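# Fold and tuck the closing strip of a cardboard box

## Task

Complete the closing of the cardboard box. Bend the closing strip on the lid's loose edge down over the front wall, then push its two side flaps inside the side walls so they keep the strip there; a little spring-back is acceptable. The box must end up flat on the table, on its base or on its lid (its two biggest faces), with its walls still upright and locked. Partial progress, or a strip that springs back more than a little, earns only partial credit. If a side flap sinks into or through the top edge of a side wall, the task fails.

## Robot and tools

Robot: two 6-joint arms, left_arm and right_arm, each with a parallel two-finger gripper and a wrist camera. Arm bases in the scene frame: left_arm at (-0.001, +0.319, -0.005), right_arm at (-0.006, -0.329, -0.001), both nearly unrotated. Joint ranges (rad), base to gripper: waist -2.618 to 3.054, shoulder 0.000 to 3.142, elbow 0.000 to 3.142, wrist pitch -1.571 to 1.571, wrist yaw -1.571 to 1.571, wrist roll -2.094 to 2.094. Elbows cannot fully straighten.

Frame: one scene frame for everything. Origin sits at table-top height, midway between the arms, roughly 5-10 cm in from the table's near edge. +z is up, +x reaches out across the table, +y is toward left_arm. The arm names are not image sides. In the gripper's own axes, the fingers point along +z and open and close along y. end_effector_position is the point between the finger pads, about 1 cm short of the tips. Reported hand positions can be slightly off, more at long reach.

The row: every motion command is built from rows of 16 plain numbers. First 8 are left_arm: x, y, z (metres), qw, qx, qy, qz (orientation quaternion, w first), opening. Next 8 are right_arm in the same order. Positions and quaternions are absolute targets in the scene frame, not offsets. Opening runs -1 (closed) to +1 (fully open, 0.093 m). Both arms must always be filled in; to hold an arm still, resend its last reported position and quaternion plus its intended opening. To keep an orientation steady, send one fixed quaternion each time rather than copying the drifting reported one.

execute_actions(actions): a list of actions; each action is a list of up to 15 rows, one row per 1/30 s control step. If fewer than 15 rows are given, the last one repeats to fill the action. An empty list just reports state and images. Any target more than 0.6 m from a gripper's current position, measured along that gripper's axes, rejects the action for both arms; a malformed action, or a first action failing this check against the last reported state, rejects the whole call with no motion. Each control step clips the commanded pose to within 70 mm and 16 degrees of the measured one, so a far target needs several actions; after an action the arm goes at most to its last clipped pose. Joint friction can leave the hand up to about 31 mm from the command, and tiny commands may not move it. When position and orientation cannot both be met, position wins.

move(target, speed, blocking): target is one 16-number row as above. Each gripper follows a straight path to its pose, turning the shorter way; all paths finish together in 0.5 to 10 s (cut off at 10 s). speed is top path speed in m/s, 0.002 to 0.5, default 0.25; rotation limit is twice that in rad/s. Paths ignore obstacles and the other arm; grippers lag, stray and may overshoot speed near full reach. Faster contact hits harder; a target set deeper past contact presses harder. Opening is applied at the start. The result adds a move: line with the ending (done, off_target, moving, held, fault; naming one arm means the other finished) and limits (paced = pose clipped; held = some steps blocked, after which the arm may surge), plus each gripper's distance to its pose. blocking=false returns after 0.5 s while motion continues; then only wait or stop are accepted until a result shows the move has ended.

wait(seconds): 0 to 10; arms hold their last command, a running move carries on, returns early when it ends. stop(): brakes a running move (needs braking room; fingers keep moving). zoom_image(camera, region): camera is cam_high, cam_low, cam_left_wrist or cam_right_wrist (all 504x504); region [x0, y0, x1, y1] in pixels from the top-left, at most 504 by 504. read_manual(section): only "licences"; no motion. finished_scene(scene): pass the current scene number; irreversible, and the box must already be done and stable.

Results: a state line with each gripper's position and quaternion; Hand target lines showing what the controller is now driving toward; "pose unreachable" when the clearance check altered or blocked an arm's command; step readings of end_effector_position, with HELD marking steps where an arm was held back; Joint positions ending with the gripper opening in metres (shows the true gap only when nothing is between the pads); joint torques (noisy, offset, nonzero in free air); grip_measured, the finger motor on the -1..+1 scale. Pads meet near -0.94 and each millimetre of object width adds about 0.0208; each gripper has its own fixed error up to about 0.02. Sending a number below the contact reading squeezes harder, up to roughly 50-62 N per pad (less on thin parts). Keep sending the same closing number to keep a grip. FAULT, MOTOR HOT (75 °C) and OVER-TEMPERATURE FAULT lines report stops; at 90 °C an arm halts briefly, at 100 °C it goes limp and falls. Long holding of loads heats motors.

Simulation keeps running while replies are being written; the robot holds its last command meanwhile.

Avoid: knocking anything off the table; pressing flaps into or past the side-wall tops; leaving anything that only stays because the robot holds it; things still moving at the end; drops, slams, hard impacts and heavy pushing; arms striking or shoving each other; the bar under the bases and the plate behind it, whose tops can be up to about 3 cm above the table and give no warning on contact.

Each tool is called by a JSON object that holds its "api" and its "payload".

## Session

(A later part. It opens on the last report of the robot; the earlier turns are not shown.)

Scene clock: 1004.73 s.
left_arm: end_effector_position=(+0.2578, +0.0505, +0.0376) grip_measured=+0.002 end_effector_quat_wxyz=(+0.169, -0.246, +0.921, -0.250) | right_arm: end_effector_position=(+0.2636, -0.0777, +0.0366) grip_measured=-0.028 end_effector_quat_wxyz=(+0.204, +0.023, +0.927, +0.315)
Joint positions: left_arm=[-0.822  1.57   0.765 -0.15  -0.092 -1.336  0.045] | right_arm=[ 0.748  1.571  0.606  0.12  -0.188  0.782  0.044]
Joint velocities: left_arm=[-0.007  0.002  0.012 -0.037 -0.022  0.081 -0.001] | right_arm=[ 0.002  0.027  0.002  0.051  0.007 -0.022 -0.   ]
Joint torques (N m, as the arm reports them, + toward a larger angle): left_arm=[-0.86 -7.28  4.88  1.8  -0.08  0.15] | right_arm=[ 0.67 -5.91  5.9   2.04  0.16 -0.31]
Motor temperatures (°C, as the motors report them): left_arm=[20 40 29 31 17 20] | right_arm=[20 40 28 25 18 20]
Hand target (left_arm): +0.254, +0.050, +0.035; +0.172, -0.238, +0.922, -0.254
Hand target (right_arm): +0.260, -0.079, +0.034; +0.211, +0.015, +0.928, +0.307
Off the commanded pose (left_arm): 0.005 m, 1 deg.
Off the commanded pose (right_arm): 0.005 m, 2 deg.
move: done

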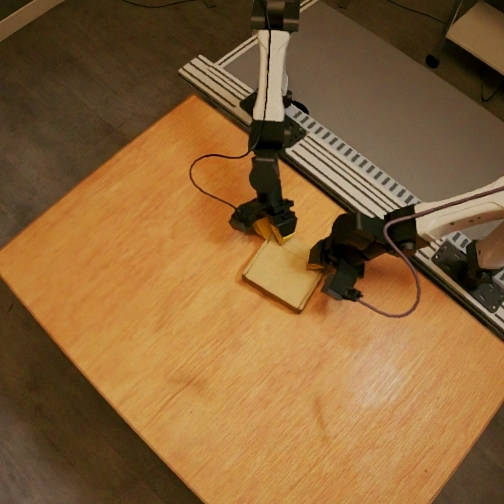

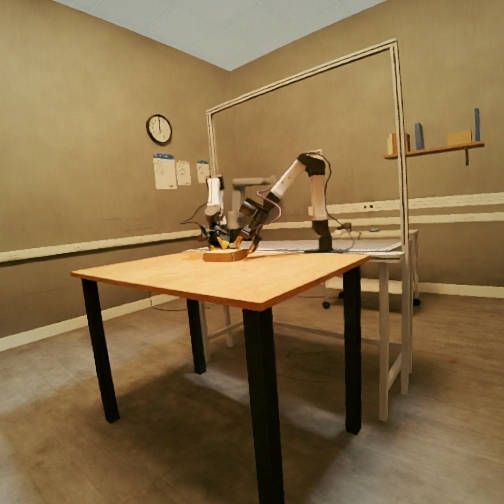

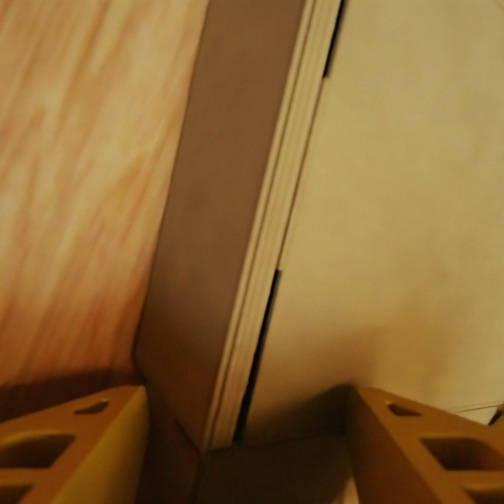

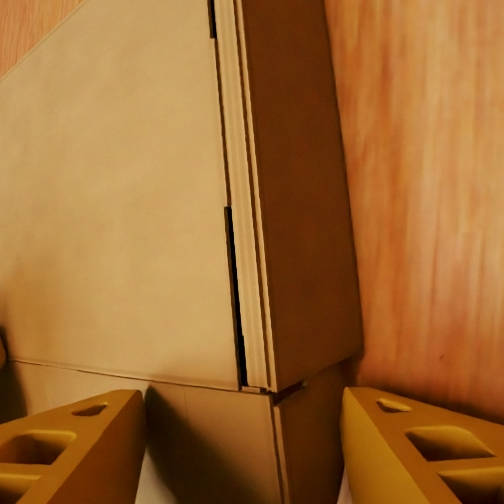

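{"api": "move", "payload": {"target": [0.2538,0.0501,0.035,0.1716,-0.2378,0.9215,-0.2545,0.0, 0.259,-0.079,0.027,0.2107,0.0142,0.9277,0.3078,-0.03], "speed": 0.01}}

{"api": "zoom_image", "payload": {"camera": "cam_left_wrist", "region": [60, 264, 300, 504]}}

{"api": "zoom_image", "payload": {"camera": "cam_right_wrist", "region": [190, 264, 430, 504]}}

Scene clock: 1052.73 s.
left_arm: end_effector_position=(+0.2582, +0.0508, +0.0377) grip_measured=+0.002 end_effector_quat_wxyz=(+0.170, -0.247, +0.921, -0.250) | right_arm: end_effector_position=(+0.2645, -0.0775, +0.0367) grip_measured=-0.028 end_effector_quat_wxyz=(+0.212, +0.022, +0.923, +0.319)
Joint positions: left_arm=[-0.822  1.57   0.765 -0.15  -0.095 -1.336  0.045] | right_arm=[ 0.749  1.571  0.589  0.158 -0.185  0.781  0.044]
Joint velocities: left_arm=[-0.007  0.017 -0.007  0.007 -0.051 -0.022 -0.   ] | right_arm=[-0.012  0.002 -0.002 -0.007 -0.022  0.007  0.   ]
Joint torques (N m, as the arm reports them, + toward a larger angle): left_arm=[-0.92 -7.31  4.96  1.79 -0.07  0.17] | right_arm=[ 0.72 -4.47  5.81  2.02  0.16 -0.3 ]
Motor temperatures (°C, as the motors report them): left_arm=[20 39 29 33 17 20] | right_arm=[20 38 27 28 18 20]
Hand target (left_arm): +0.254, +0.050, +0.035; +0.171, -0.238, +0.922, -0.254
Hand target (right_arm): +0.259, -0.079, +0.027; +0.210, +0.014, +0.928, +0.308
Off the commanded pose (left_arm): 0.005 m, 1 deg.
Off the commanded pose (right_arm): 0.011 m, 2 deg.
move: off_target (right_arm)

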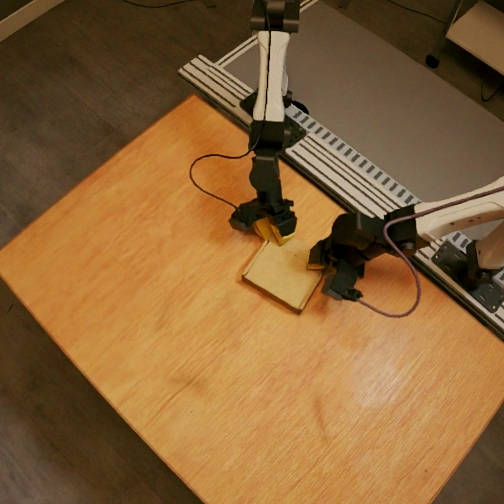

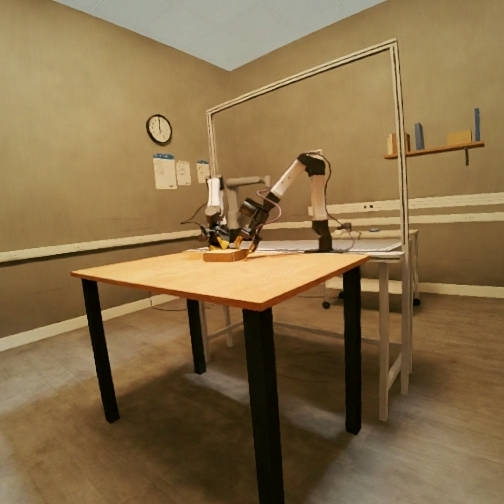

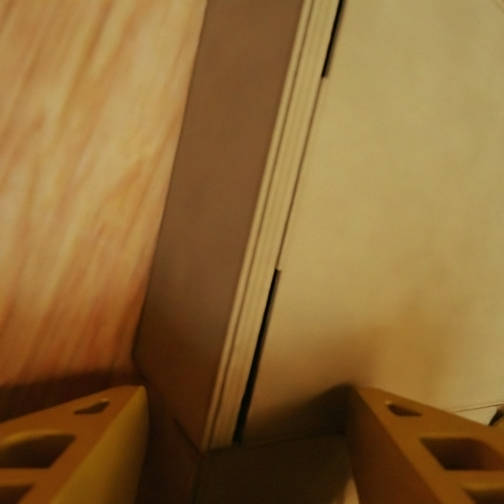

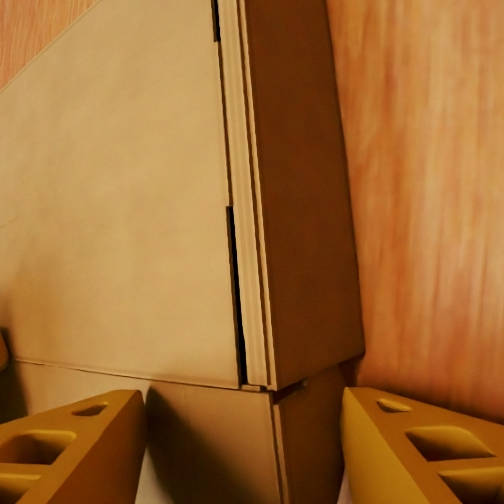

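Region (60, 264, 300, 504) of cam_left_wrist's 504x504 image, scaled by 2.100, with more detail than that image has.

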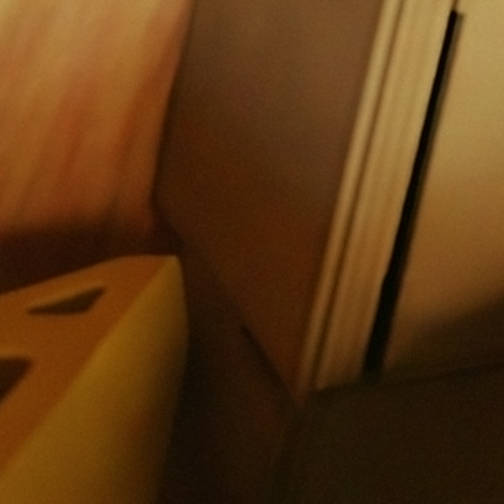

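Region (190, 264, 430, 504) of cam_right_wrist's 504x504 image, scaled by 2.100, with more detail than that image has.

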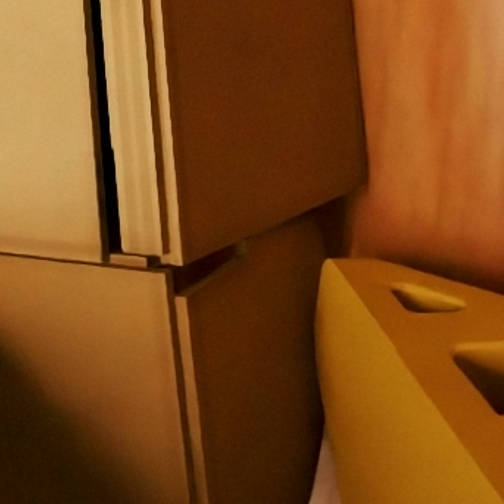

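{"api": "move", "payload": {"target": [0.2538,0.0501,0.035,0.1716,-0.2378,0.9215,-0.2545,0.0, 0.259,-0.079,0.027,0.2107,0.0142,0.9277,0.3078,0.0], "speed": 0.01}}

{"api": "zoom_image", "payload": {"camera": "cam_right_wrist", "region": [190, 264, 430, 504]}}

Scene clock: 1059.30 s.
left_arm: end_effector_position=(+0.2582, +0.0508, +0.0377) grip_measured=+0.002 end_effector_quat_wxyz=(+0.170, -0.247, +0.921, -0.250) | right_arm: end_effector_position=(+0.2646, -0.0776, +0.0366) grip_measured=-0.001 end_effector_quat_wxyz=(+0.213, +0.022, +0.923, +0.319)
Joint positions: left_arm=[-0.822  1.57   0.765 -0.15  -0.095 -1.336  0.045] | right_arm=[ 0.749  1.571  0.589  0.159 -0.184  0.78   0.045]
Joint velocities: left_arm=[-0.002 -0.012 -0.007  0.007  0.022 -0.037 -0.   ] | right_arm=[-0.007  0.002  0.007 -0.051  0.051 -0.022  0.001]
Joint torques (N m, as the arm reports them, + toward a larger angle): left_arm=[-0.79 -7.31  4.9   1.78 -0.08  0.18] | right_arm=[ 0.71 -4.49  5.92  2.01  0.14 -0.29]
Motor temperatures (°C, as the motors report them): left_arm=[20 39 29 33 17 20] | right_arm=[20 38 27 28 18 20]
Hand target (left_arm): +0.254, +0.050, +0.035; +0.172, -0.238, +0.922, -0.254
Hand target (right_arm): +0.259, -0.079, +0.027; +0.210, +0.014, +0.928, +0.308
Off the commanded pose (left_arm): 0.005 m, 1 deg.
Off the commanded pose (right_arm): 0.011 m, 2 deg.
move: off_target (right_arm)

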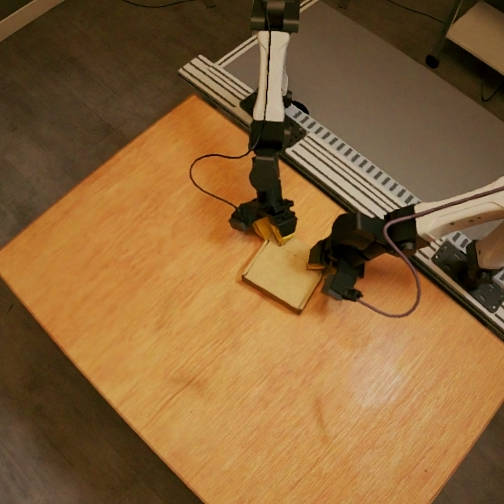

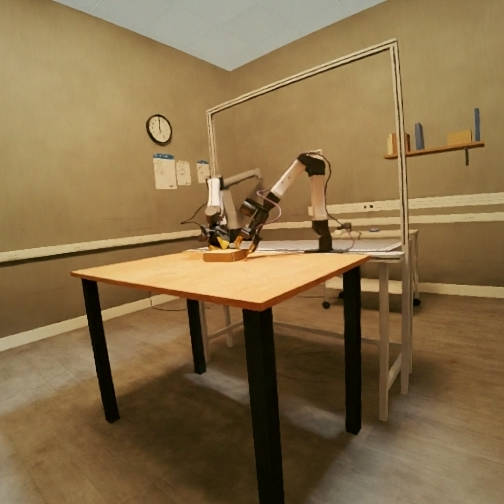

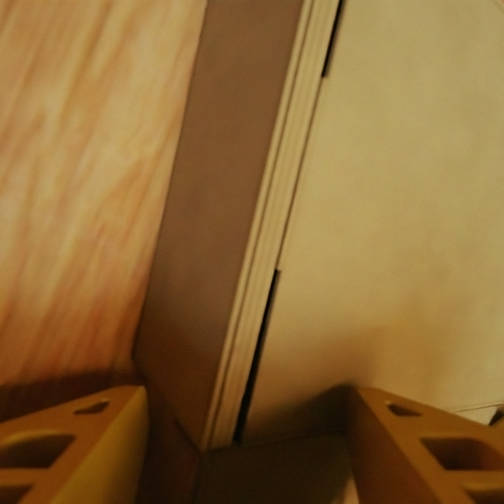

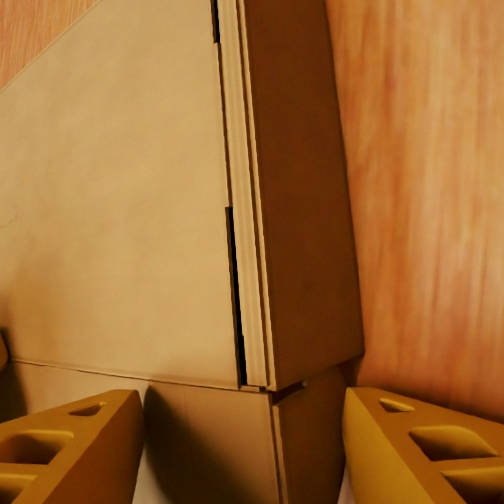

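Region (190, 264, 430, 504) of cam_right_wrist's 504x504 image, scaled by 2.100, with more detail than that image has.

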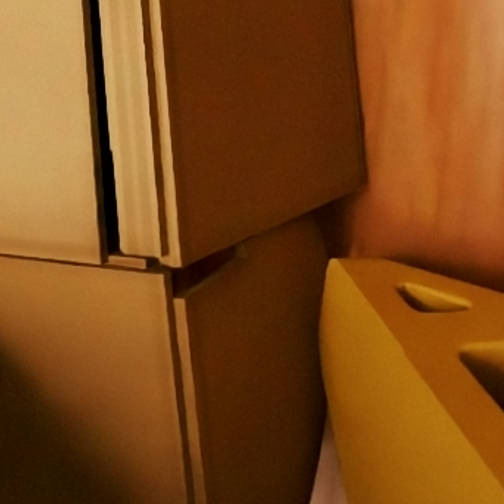

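{"api": "move", "payload": {"target": [0.2538,0.0501,0.035,0.1716,-0.2378,0.9215,-0.2545,0.0, 0.262,-0.079,0.019,0.2107,0.0142,0.9277,0.3078,-0.02], "speed": 0.008}}

{"api": "zoom_image", "payload": {"camera": "cam_left_wrist", "region": [60, 264, 300, 504]}}

{"api": "zoom_image", "payload": {"camera": "cam_right_wrist", "region": [190, 264, 430, 504]}}

Scene clock: 1070.47 s.
left_arm: end_effector_position=(+0.2596, +0.0522, +0.0378) grip_measured=+0.002 end_effector_quat_wxyz=(+0.175, -0.248, +0.920, -0.247) | right_arm: end_effector_position=(+0.2690, -0.0747, +0.0363) grip_measured=-0.018 end_effector_quat_wxyz=(+0.222, +0.018, +0.920, +0.323)
Joint positions: left_arm=[-0.822  1.57   0.765 -0.15  -0.107 -1.335  0.045] | right_arm=[ 0.749  1.59   0.589  0.198 -0.181  0.772  0.044]
Joint velocities: left_arm=[ 0.007 -0.002  0.002  0.066  0.007 -0.037 -0.   ] | right_arm=[-0.002 -0.007 -0.007 -0.095 -0.037 -0.037 -0.   ]
Joint torques (N m, as the arm reports them, + toward a larger angle): left_arm=[-0.87 -7.51  4.96  1.77  0.04  0.14] | right_arm=[ 0.05 -3.42  5.33  2.04  0.08 -0.29]
Motor temperatures (°C, as the motors report them): left_arm=[20 39 29 33 17 20] | right_arm=[20 37 27 28 18 20]
Hand target (left_arm): +0.254, +0.050, +0.035; +0.171, -0.238, +0.922, -0.254
Hand target (right_arm): +0.262, -0.079, +0.020; +0.210, +0.014, +0.928, +0.308
Off the commanded pose (left_arm): 0.007 m, 1 deg.
Off the commanded pose (right_arm): 0.019 m, 2 deg.
move: off_target (right_arm)

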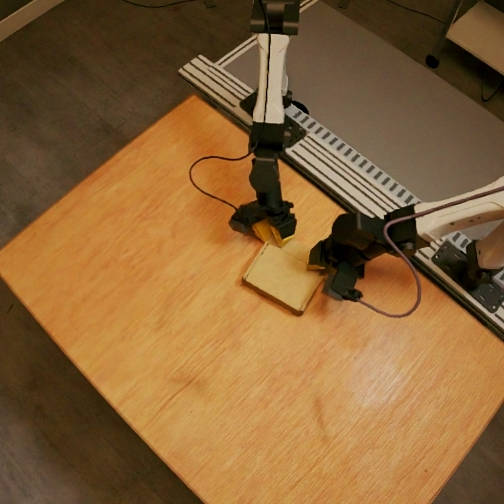

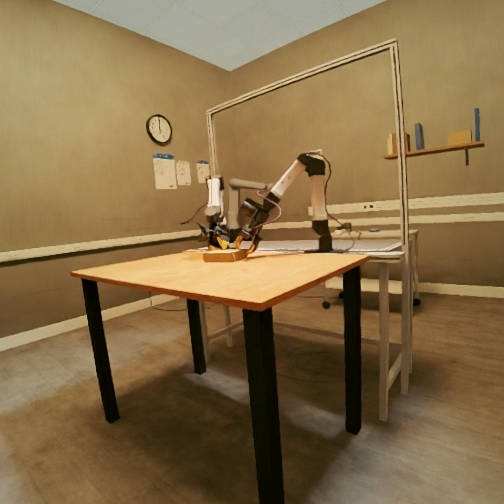

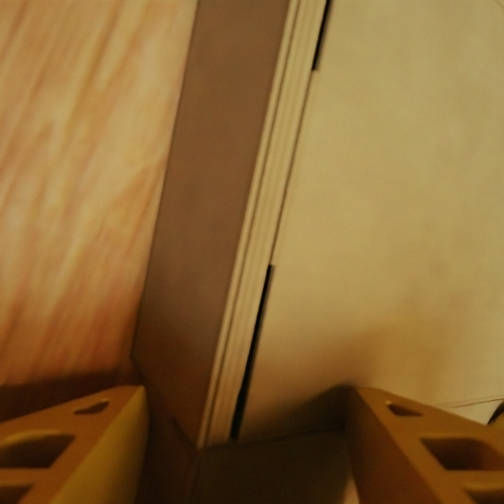

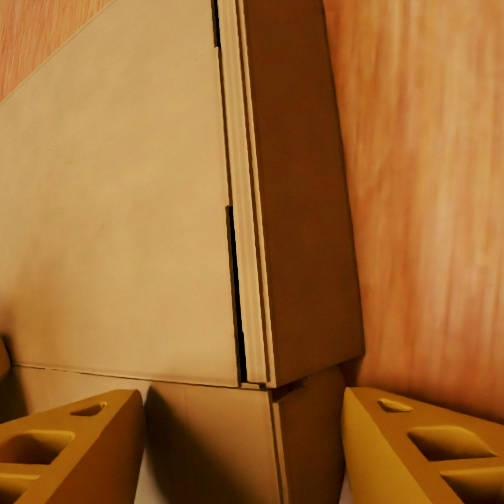

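Region (60, 264, 300, 504) of cam_left_wrist's 504x504 image, scaled by 2.100, with more detail than that image has.

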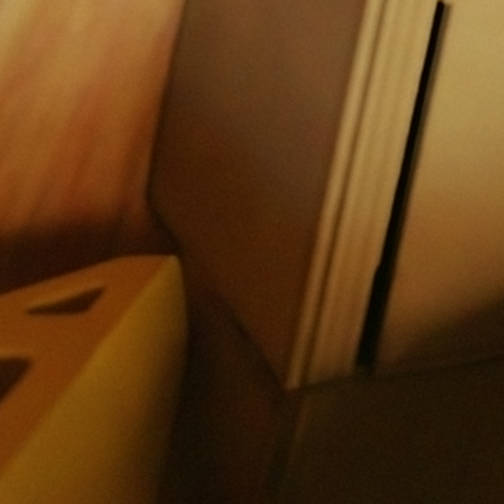

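Region (190, 264, 430, 504) of cam_right_wrist's 504x504 image, scaled by 2.100, with more detail than that image has.

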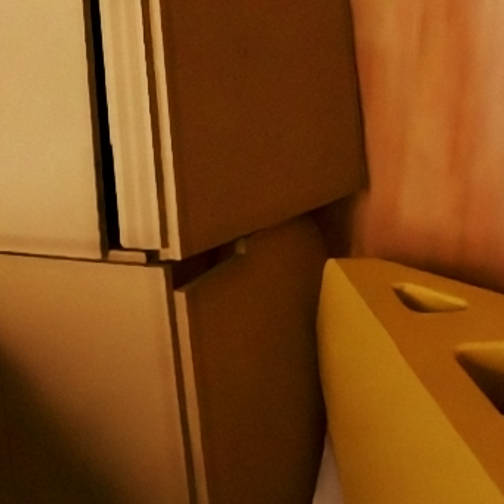

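{"api": "move", "payload": {"target": [0.2560,0.0515,0.035,0.1716,-0.2378,0.9215,-0.2545,0.0, 0.267,-0.076,0.036,0.2107,0.0142,0.9277,0.3078,-0.02], "speed": 0.01}}

{"api": "zoom_image", "payload": {"camera": "cam_low", "region": [170, 215, 280, 275]}}

{"api": "zoom_image", "payload": {"camera": "cam_high", "region": [220, 200, 360, 320]}}

Scene clock: 1088.43 s.
left_arm: end_effector_position=(+0.2598, +0.0524, +0.0378) grip_measured=+0.002 end_effector_quat_wxyz=(+0.176, -0.246, +0.921, -0.246) | right_arm: end_effector_position=(+0.2689, -0.0747, +0.0366) grip_measured=-0.018 end_effector_quat_wxyz=(+0.216, +0.018, +0.923, +0.318)
Joint positions: left_arm=[-0.822  1.57   0.765 -0.15  -0.108 -1.33   0.045] | right_arm=[ 0.749  1.59   0.606  0.164 -0.181  0.771  0.044]
Joint velocities: left_arm=[-0.012  0.002  0.002 -0.066  0.022  0.022 -0.001] | right_arm=[-0.012 -0.012 -0.017 -0.037 -0.037  0.022 -0.002]
Joint torques (N m, as the arm reports them, + toward a larger angle): left_arm=[-0.22 -7.28  5.01  1.79  0.1   0.18] | right_arm=[ 0.   -6.07  9.12  1.55  0.08 -0.27]
Motor temperatures (°C, as the motors report them): left_arm=[20 39 29 33 17 20] | right_arm=[20 36 27 28 18 20]
Hand target (left_arm): +0.256, +0.052, +0.035; +0.172, -0.238, +0.922, -0.254
Hand target (right_arm): +0.267, -0.076, +0.036; +0.211, +0.014, +0.927, +0.308
Off the commanded pose (left_arm): 0.005 m, 1 deg.
Off the commanded pose (right_arm): 0.002 m, 1 deg.
move: done

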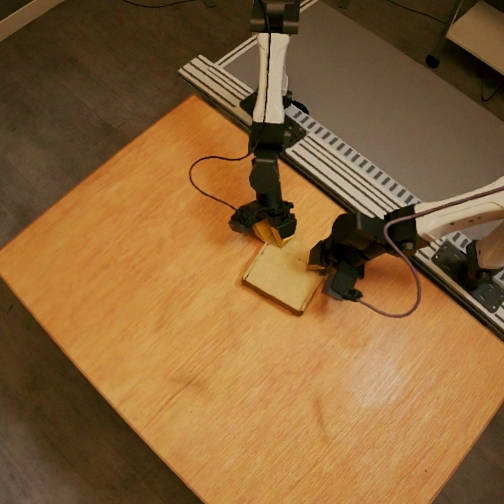

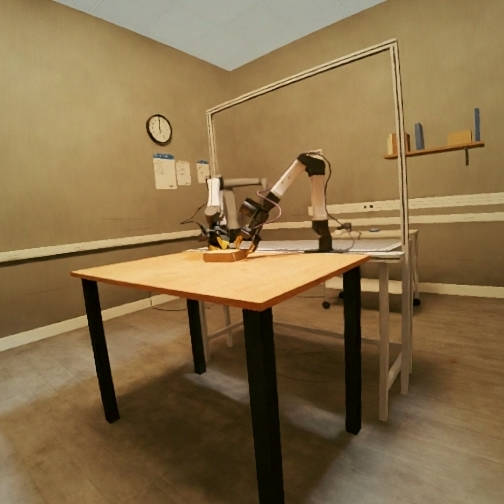

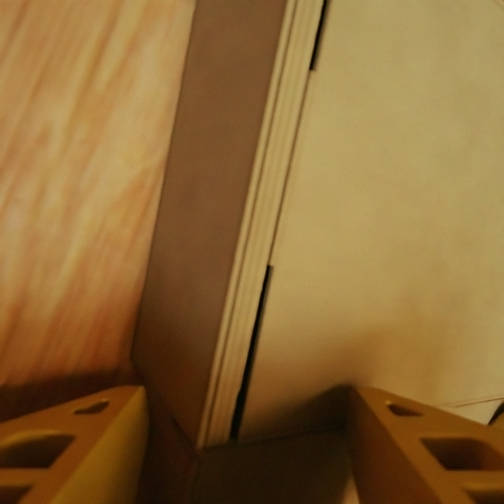

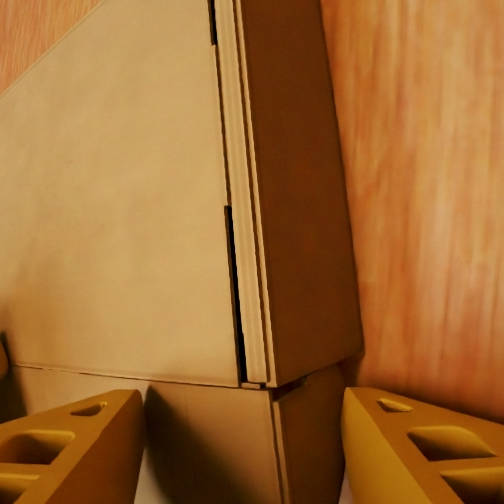

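Region (170, 215, 280, 275) of cam_low's 504x504 image, scaled by 4.582, with more detail than that image has; it fills the top 275 rows of this view, and the rest is white.

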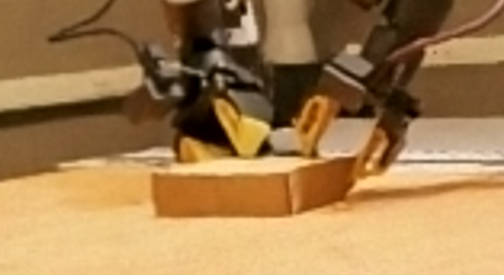

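Region (220, 200, 360, 320) of cam_high's 504x504 image, scaled by 3.600, with more detail than that image has; it fills the top 432 rows of this view, and the rest is white.

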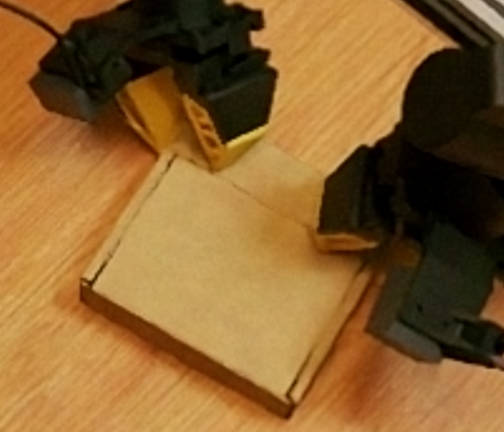

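{"api": "execute_actions", "payload": {"actions": [[[0.2560,0.0515,0.035,0.1716,-0.2378,0.9215,-0.2545,0.01, 0.267,-0.076,0.036,0.2107,0.0142,0.9277,0.3078,-0.02]],[[0.2560,0.0515,0.035,0.1716,-0.2378,0.9215,-0.2545,0.02, 0.267,-0.076,0.036,0.2107,0.0142,0.9277,0.3078,-0.02]],[[0.2560,0.0515,0.035,0.1716,-0.2378,0.9215,-0.2545,0.03, 0.267,-0.076,0.036,0.2107,0.0142,0.9277,0.3078,-0.02]],[[0.2560,0.0515,0.035,0.1716,-0.2378,0.9215,-0.2545,0.04, 0.267,-0.076,0.036,0.2107,0.0142,0.9277,0.3078,-0.02]]]}}

{"api": "zoom_image", "payload": {"camera": "cam_left_wrist", "region": [60, 264, 300, 504]}}

{"api": "zoom_image", "payload": {"camera": "cam_right_wrist", "region": [190, 264, 430, 504]}}

Scene clock: 1124.30 s.
left_arm: end_effector_position=(+0.2596, +0.0520, +0.0379) grip_measured=+0.038 end_effector_quat_wxyz=(+0.176, -0.244, +0.921, -0.247) | right_arm: end_effector_position=(+0.2689, -0.0748, +0.0365) grip_measured=-0.018 end_effector_quat_wxyz=(+0.216, +0.018, +0.923, +0.318)
Joint positions: left_arm=[-0.822  1.57   0.765 -0.149 -0.106 -1.327  0.047] | right_arm=[ 0.749  1.59   0.606  0.164 -0.181  0.771  0.044]
Joint velocities: left_arm=[-0.002  0.002 -0.002 -0.022 -0.037  0.022 -0.001] | right_arm=[ 0.002 -0.007  0.017  0.022  0.007 -0.051 -0.001]
Joint torques (N m, as the arm reports them, + toward a larger angle): left_arm=[-0.21 -7.28  5.1   1.78  0.09  0.15] | right_arm=[-0.02 -6.08  9.05  1.52  0.07 -0.26]
Motor temperatures (°C, as the motors report them): left_arm=[20 38 29 34 17 20] | right_arm=[20 37 30 27 18 20]
Hand target (left_arm): +0.256, +0.052, +0.035; +0.172, -0.238, +0.922, -0.254
Hand target (right_arm): +0.267, -0.076, +0.036; +0.211, +0.014, +0.928, +0.308
Off the commanded pose (left_arm): 0.005 m, 1 deg.
Off the commanded pose (right_arm): 0.002 m, 1 deg.
Step readings (end_effector_position; steps 1 to 15: 1st action; 16 to 30: 2nd action; 31 to 45: 3rd action; 46 to 60: 4th action):
0: left_arm (+0.2598, +0.0524, +0.0378) | right_arm (+0.2689, -0.0748, +0.0365)
1: left_arm (+0.2598, +0.0524, +0.0378) | right_arm (+0.2689, -0.0748, +0.0365)
2: left_arm (+0.2598, +0.0524, +0.0378) | right_arm (+0.2689, -0.0748, +0.0365)
4: left_arm (+0.2598, +0.0524, +0.0378) | right_arm (+0.2689, -0.0748, +0.0365)
8: left_arm (+0.2598, +0.0524, +0.0378) | right_arm (+0.2689, -0.0748, +0.0365)
15: left_arm (+0.2598, +0.0524, +0.0378) | right_arm (+0.2689, -0.0748, +0.0365)
16: left_arm (+0.2597, +0.0523, +0.0378) | right_arm (+0.2689, -0.0748, +0.0365)
17: left_arm (+0.2598, +0.0523, +0.0379) | right_arm (+0.2689, -0.0748, +0.0365)
19: left_arm (+0.2597, +0.0522, +0.0379) | right_arm (+0.2689, -0.0748, +0.0365)
23: left_arm (+0.2597, +0.0522, +0.0379) | right_arm (+0.2689, -0.0748, +0.0365)
30: left_arm (+0.2597, +0.0522, +0.0379) | right_arm (+0.2689, -0.0748, +0.0365)
31: left_arm (+0.2597, +0.0522, +0.0379) | right_arm (+0.2689, -0.0748, +0.0365)
32: left_arm (+0.2597, +0.0522, +0.0379) | right_arm (+0.2689, -0.0748, +0.0365)
34: left_arm (+0.2597, +0.0521, +0.0379) | right_arm (+0.2689, -0.0748, +0.0365)
38: left_arm (+0.2597, +0.0521, +0.0379) | right_arm (+0.2689, -0.0748, +0.0365)
45: left_arm (+0.2597, +0.0521, +0.0379) | right_arm (+0.2689, -0.0748, +0.0365)
46: left_arm (+0.2597, +0.0521, +0.0379) | right_arm (+0.2689, -0.0748, +0.0365)
47: left_arm (+0.2597, +0.0520, +0.0379) | right_arm (+0.2689, -0.0748, +0.0365)
49: left_arm (+0.2596, +0.0520, +0.0379) | right_arm (+0.2689, -0.0748, +0.0365)
53: left_arm (+0.2596, +0.0520, +0.0379) | right_arm (+0.2689, -0.0748, +0.0365)
60: end_effector_position above

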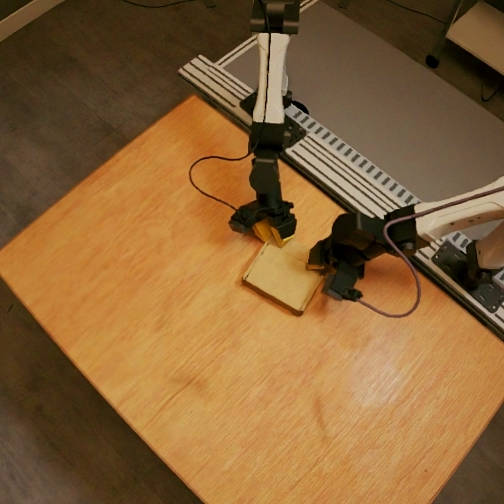

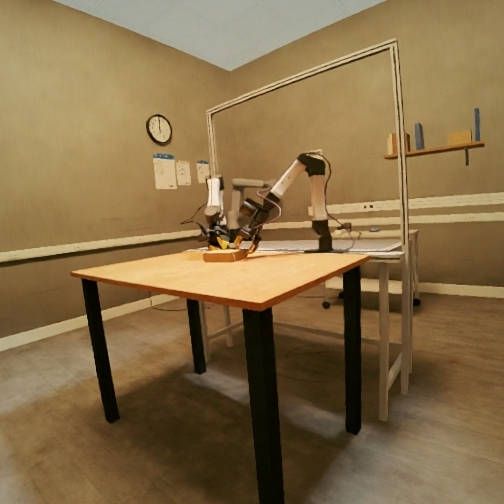

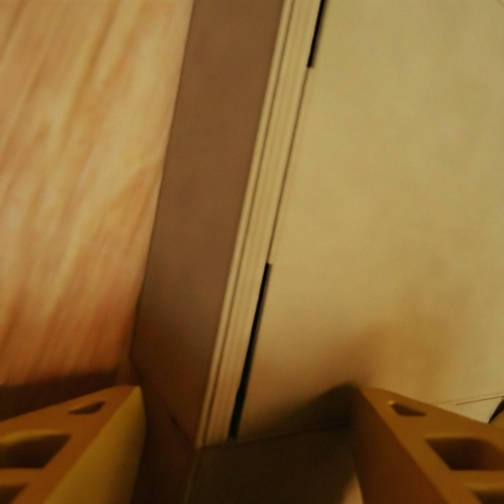

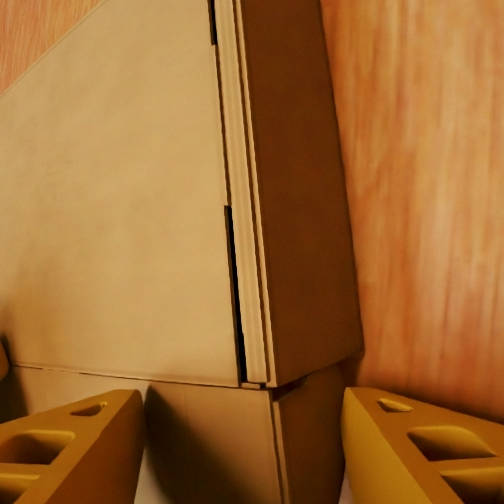

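Region (60, 264, 300, 504) of cam_left_wrist's 504x504 image, scaled by 2.100, with more detail than that image has.

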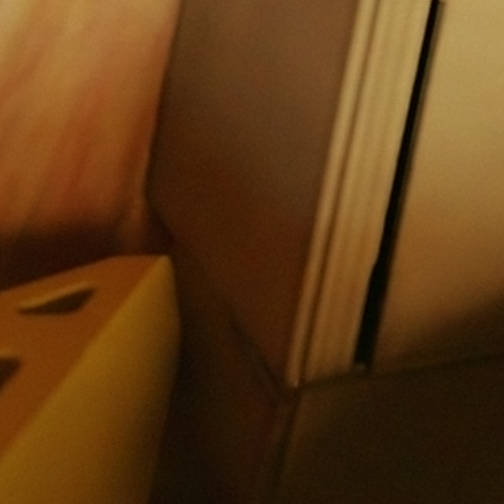

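Region (190, 264, 430, 504) of cam_right_wrist's 504x504 image, scaled by 2.100, with more detail than that image has.

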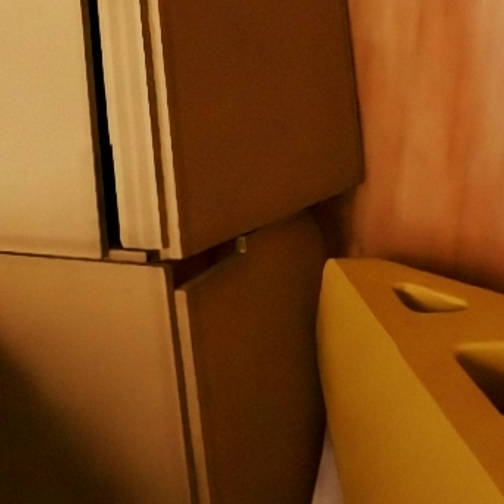

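{"api": "execute_actions", "payload": {"actions": [[[0.2560,0.0515,0.035,0.1716,-0.2378,0.9215,-0.2545,0.05, 0.267,-0.076,0.036,0.2107,0.0142,0.9277,0.3078,-0.02]],[[0.2560,0.0515,0.035,0.1716,-0.2378,0.9215,-0.2545,0.06, 0.267,-0.076,0.036,0.2107,0.0142,0.9277,0.3078,-0.02]],[[0.2560,0.0515,0.035,0.1716,-0.2378,0.9215,-0.2545,0.07, 0.267,-0.076,0.036,0.2107,0.0142,0.9277,0.3078,-0.02]],[[0.2560,0.0515,0.035,0.1716,-0.2378,0.9215,-0.2545,0.08, 0.267,-0.076,0.036,0.2107,0.0142,0.9277,0.3078,-0.02]]]}}

{"api": "zoom_image", "payload": {"camera": "cam_left_wrist", "region": [60, 264, 300, 504]}}

{"api": "zoom_image", "payload": {"camera": "cam_right_wrist", "region": [190, 264, 430, 504]}}

Scene clock: 1142.87 s.
left_arm: end_effector_position=(+0.2591, +0.0515, +0.0379) grip_measured=+0.078 end_effector_quat_wxyz=(+0.174, -0.243, +0.921, -0.248) | right_arm: end_effector_position=(+0.2689, -0.0748, +0.0365) grip_measured=-0.018 end_effector_quat_wxyz=(+0.216, +0.018, +0.923, +0.318)
Joint positions: left_arm=[-0.822  1.57   0.765 -0.149 -0.102 -1.327  0.049] | right_arm=[ 0.749  1.59   0.606  0.164 -0.181  0.771  0.044]
Joint velocities: left_arm=[-0.007 -0.007 -0.007 -0.007 -0.051 -0.022  0.   ] | right_arm=[ 0.002  0.007  0.002  0.051  0.007  0.022 -0.   ]
Joint torques (N m, as the arm reports them, + toward a larger angle): left_arm=[-0.13 -7.4   5.02  1.78  0.05  0.14] | right_arm=[-0.02 -6.08  9.03  1.52  0.08 -0.27]
Motor temperatures (°C, as the motors report them): left_arm=[20 38 29 34 17 20] | right_arm=[19 37 31 27 18 20]
Hand target (left_arm): +0.256, +0.052, +0.035; +0.172, -0.238, +0.922, -0.254
Hand target (right_arm): +0.267, -0.076, +0.036; +0.211, +0.014, +0.928, +0.308
Off the commanded pose (left_arm): 0.004 m, 1 deg.
Off the commanded pose (right_arm): 0.002 m, 1 deg.
Step readings (end_effector_position; steps 1 to 15: 1st action; 16 to 30: 2nd action; 31 to 45: 3rd action; 46 to 60: 4th action):
0: left_arm (+0.2596, +0.0520, +0.0379) | right_arm (+0.2689, -0.0748, +0.0365)
1: left_arm (+0.2596, +0.0520, +0.0379) | right_arm (+0.2689, -0.0748, +0.0365)
2: left_arm (+0.2595, +0.0519, +0.0379) | right_arm (+0.2689, -0.0748, +0.0365)
4: left_arm (+0.2595, +0.0519, +0.0379) | right_arm (+0.2689, -0.0748, +0.0365)
8: left_arm (+0.2595, +0.0519, +0.0379) | right_arm (+0.2689, -0.0748, +0.0365)
15: left_arm (+0.2594, +0.0518, +0.0379) | right_arm (+0.2689, -0.0748, +0.0365)
16: left_arm (+0.2594, +0.0518, +0.0379) | right_arm (+0.2689, -0.0748, +0.0365)
17: left_arm (+0.2594, +0.0518, +0.0379) | right_arm (+0.2689, -0.0748, +0.0365)
19: left_arm (+0.2594, +0.0518, +0.0379) | right_arm (+0.2689, -0.0748, +0.0365)
23: left_arm (+0.2594, +0.0518, +0.0379) | right_arm (+0.2689, -0.0748, +0.0365)
30: left_arm (+0.2594, +0.0518, +0.0379) | right_arm (+0.2689, -0.0748, +0.0365)
31: left_arm (+0.2593, +0.0517, +0.0379) | right_arm (+0.2689, -0.0748, +0.0365)
32: left_arm (+0.2593, +0.0517, +0.0379) | right_arm (+0.2689, -0.0748, +0.0365)
34: left_arm (+0.2593, +0.0516, +0.0379) | right_arm (+0.2689, -0.0748, +0.0365)
38: left_arm (+0.2592, +0.0516, +0.0379) | right_arm (+0.2689, -0.0748, +0.0365)
45: left_arm (+0.2592, +0.0516, +0.0379) | right_arm (+0.2689, -0.0748, +0.0365)
46: left_arm (+0.2592, +0.0516, +0.0379) | right_arm (+0.2689, -0.0748, +0.0365)
47: left_arm (+0.2592, +0.0516, +0.0379) | right_arm (+0.2689, -0.0748, +0.0365)
49: left_arm (+0.2592, +0.0515, +0.0379) | right_arm (+0.2689, -0.0748, +0.0365)
53: left_arm (+0.2591, +0.0515, +0.0379) | right_arm (+0.2689, -0.0748, +0.0365)
60: end_effector_position above

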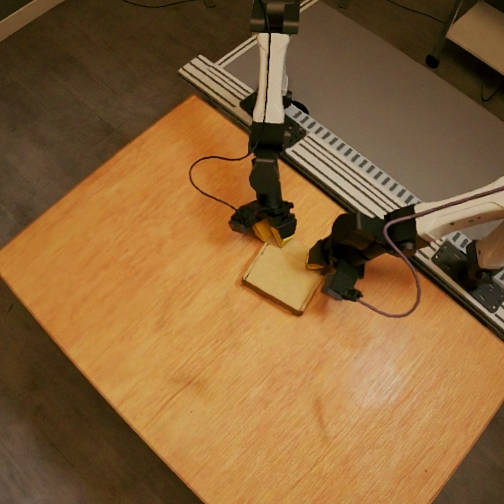

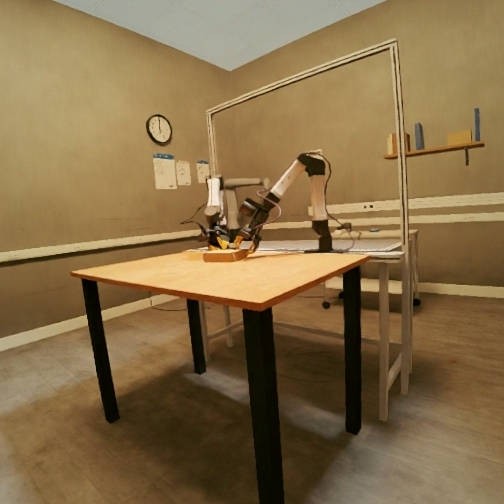

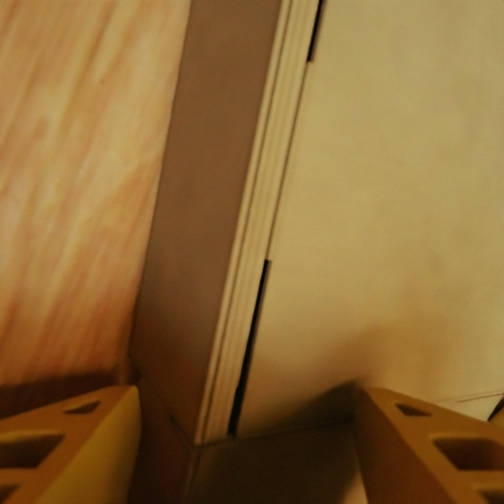

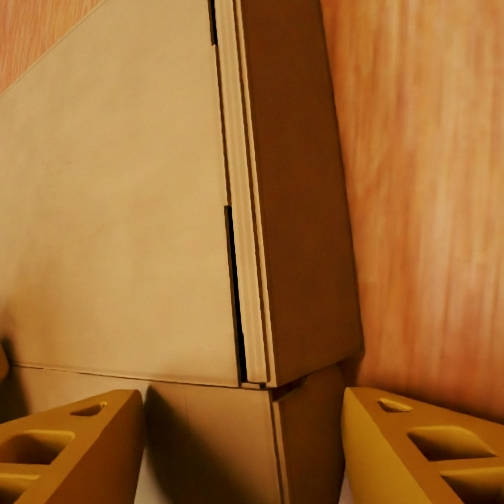

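Region (60, 264, 300, 504) of cam_left_wrist's 504x504 image, scaled by 2.100, with more detail than that image has.

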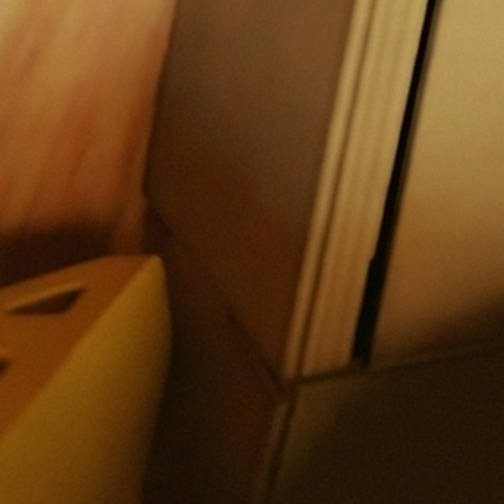

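Region (190, 264, 430, 504) of cam_right_wrist's 504x504 image, scaled by 2.100, with more detail than that image has.

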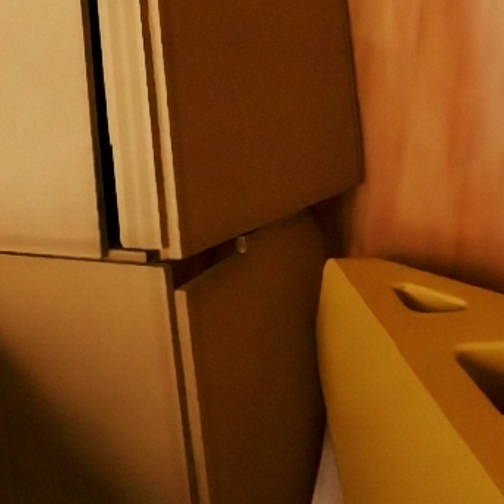

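{"api": "execute_actions", "payload": {"actions": []}}

Scene clock: 1159.53 s.
left_arm: end_effector_position=(+0.2591, +0.0515, +0.0379) grip_measured=+0.078 end_effector_quat_wxyz=(+0.174, -0.243, +0.921, -0.248) | right_arm: end_effector_position=(+0.2689, -0.0748, +0.0365) grip_measured=-0.018 end_effector_quat_wxyz=(+0.216, +0.018, +0.923, +0.318)
Joint positions: left_arm=[-0.822  1.57   0.765 -0.149 -0.102 -1.327  0.049] | right_arm=[ 0.749  1.59   0.606  0.164 -0.181  0.771  0.044]
Joint velocities: left_arm=[ 0.007 -0.007 -0.012  0.022  0.007 -0.051  0.   ] | right_arm=[ 0.002 -0.002  0.002  0.007 -0.007  0.007 -0.001]
Joint torques (N m, as the arm reports them, + toward a larger angle): left_arm=[-0.1  -7.23  4.95  1.79  0.06  0.17] | right_arm=[ 0.   -6.08  9.03  1.52  0.08 -0.26]
Motor temperatures (°C, as the motors report them): left_arm=[20 38 29 35 17 20] | right_arm=[19 38 31 27 18 20]
Hand target (left_arm): +0.256, +0.052, +0.035; +0.172, -0.238, +0.922, -0.254
Hand target (right_arm): +0.267, -0.076, +0.036; +0.211, +0.014, +0.928, +0.308
Off the commanded pose (left_arm): 0.004 m, 1 deg.
Off the commanded pose (right_arm): 0.002 m, 1 deg.

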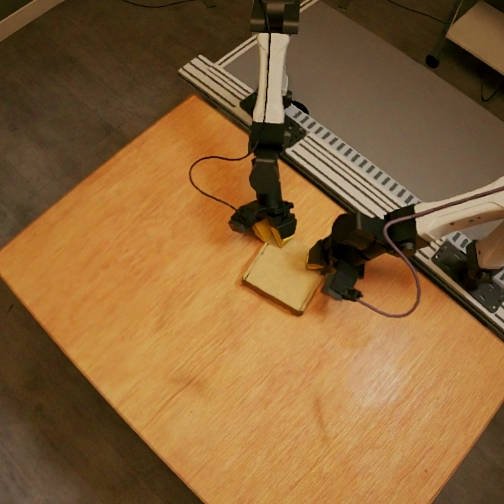

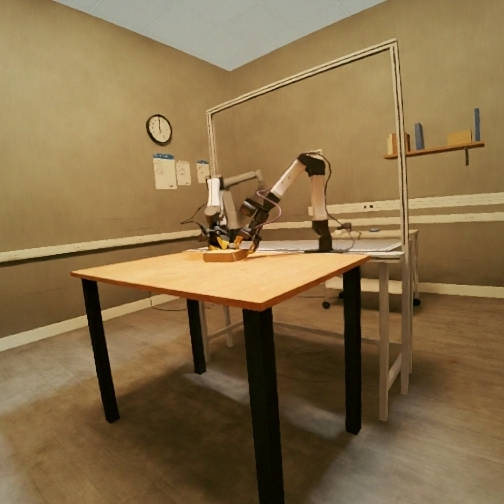

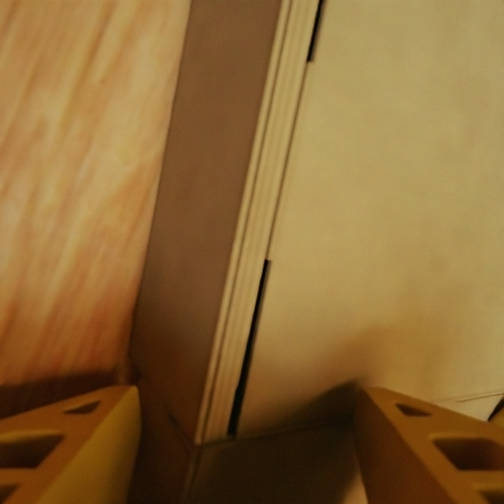

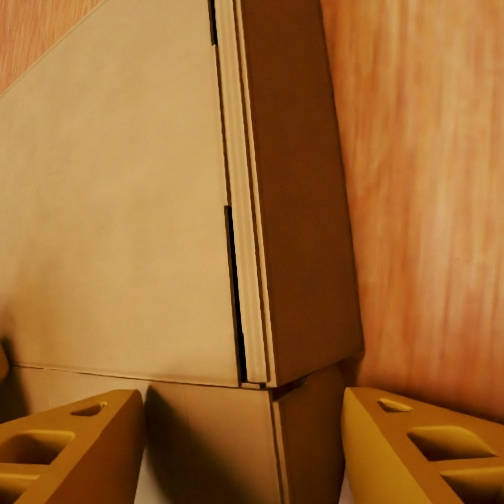

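{"api": "zoom_image", "payload": {"camera": "cam_right_wrist", "region": [200, 300, 400, 500]}}

{"api": "zoom_image", "payload": {"camera": "cam_left_wrist", "region": [80, 330, 280, 504]}}

{"api": "zoom_image", "payload": {"camera": "cam_high", "region": [210, 190, 390, 330]}}

Region (200, 300, 400, 500) of cam_right_wrist's 504x504 image, scaled by 2.520, with more detail than that image has.

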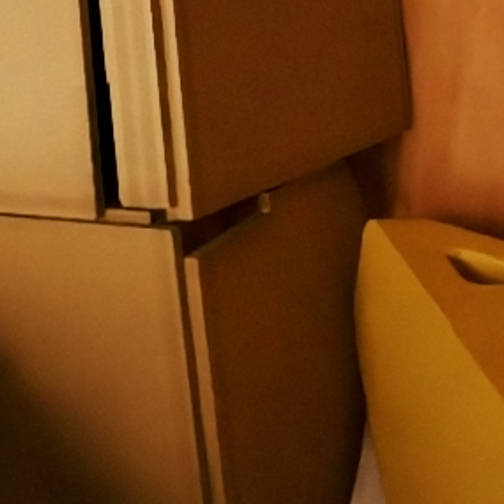

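Region (80, 330, 280, 504) of cam_left_wrist's 504x504 image, scaled by 2.520, with more detail than that image has; it fills the top 438 rows of this view, and the rest is white.

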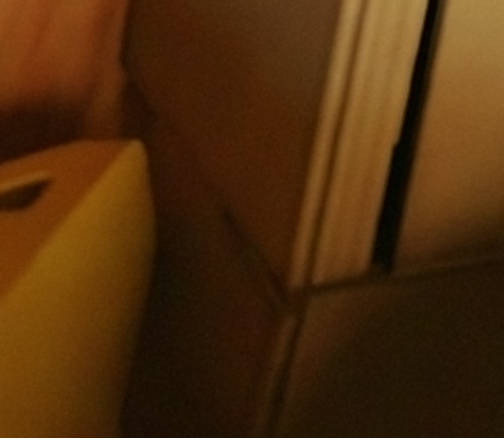

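Region (210, 190, 390, 330) of cam_high's 504x504 image, scaled by 2.800, with more detail than that image has.

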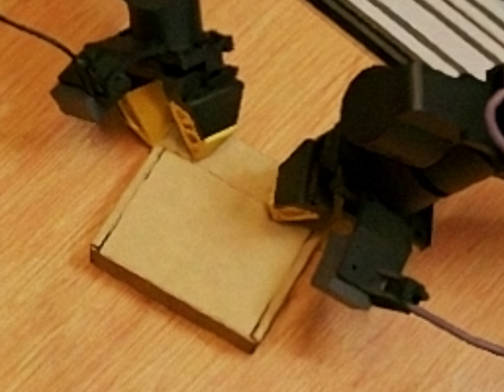

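{"api": "zoom_image", "payload": {"camera": "cam_low", "region": [170, 215, 290, 275]}}

Region (170, 215, 290, 275) of cam_low's 504x504 image, scaled by 4.200, with more detail than that image has.

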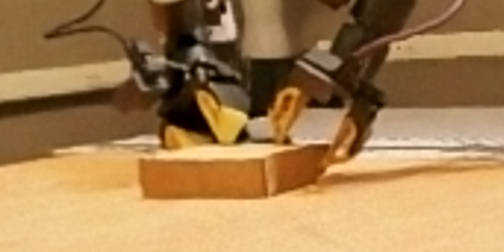

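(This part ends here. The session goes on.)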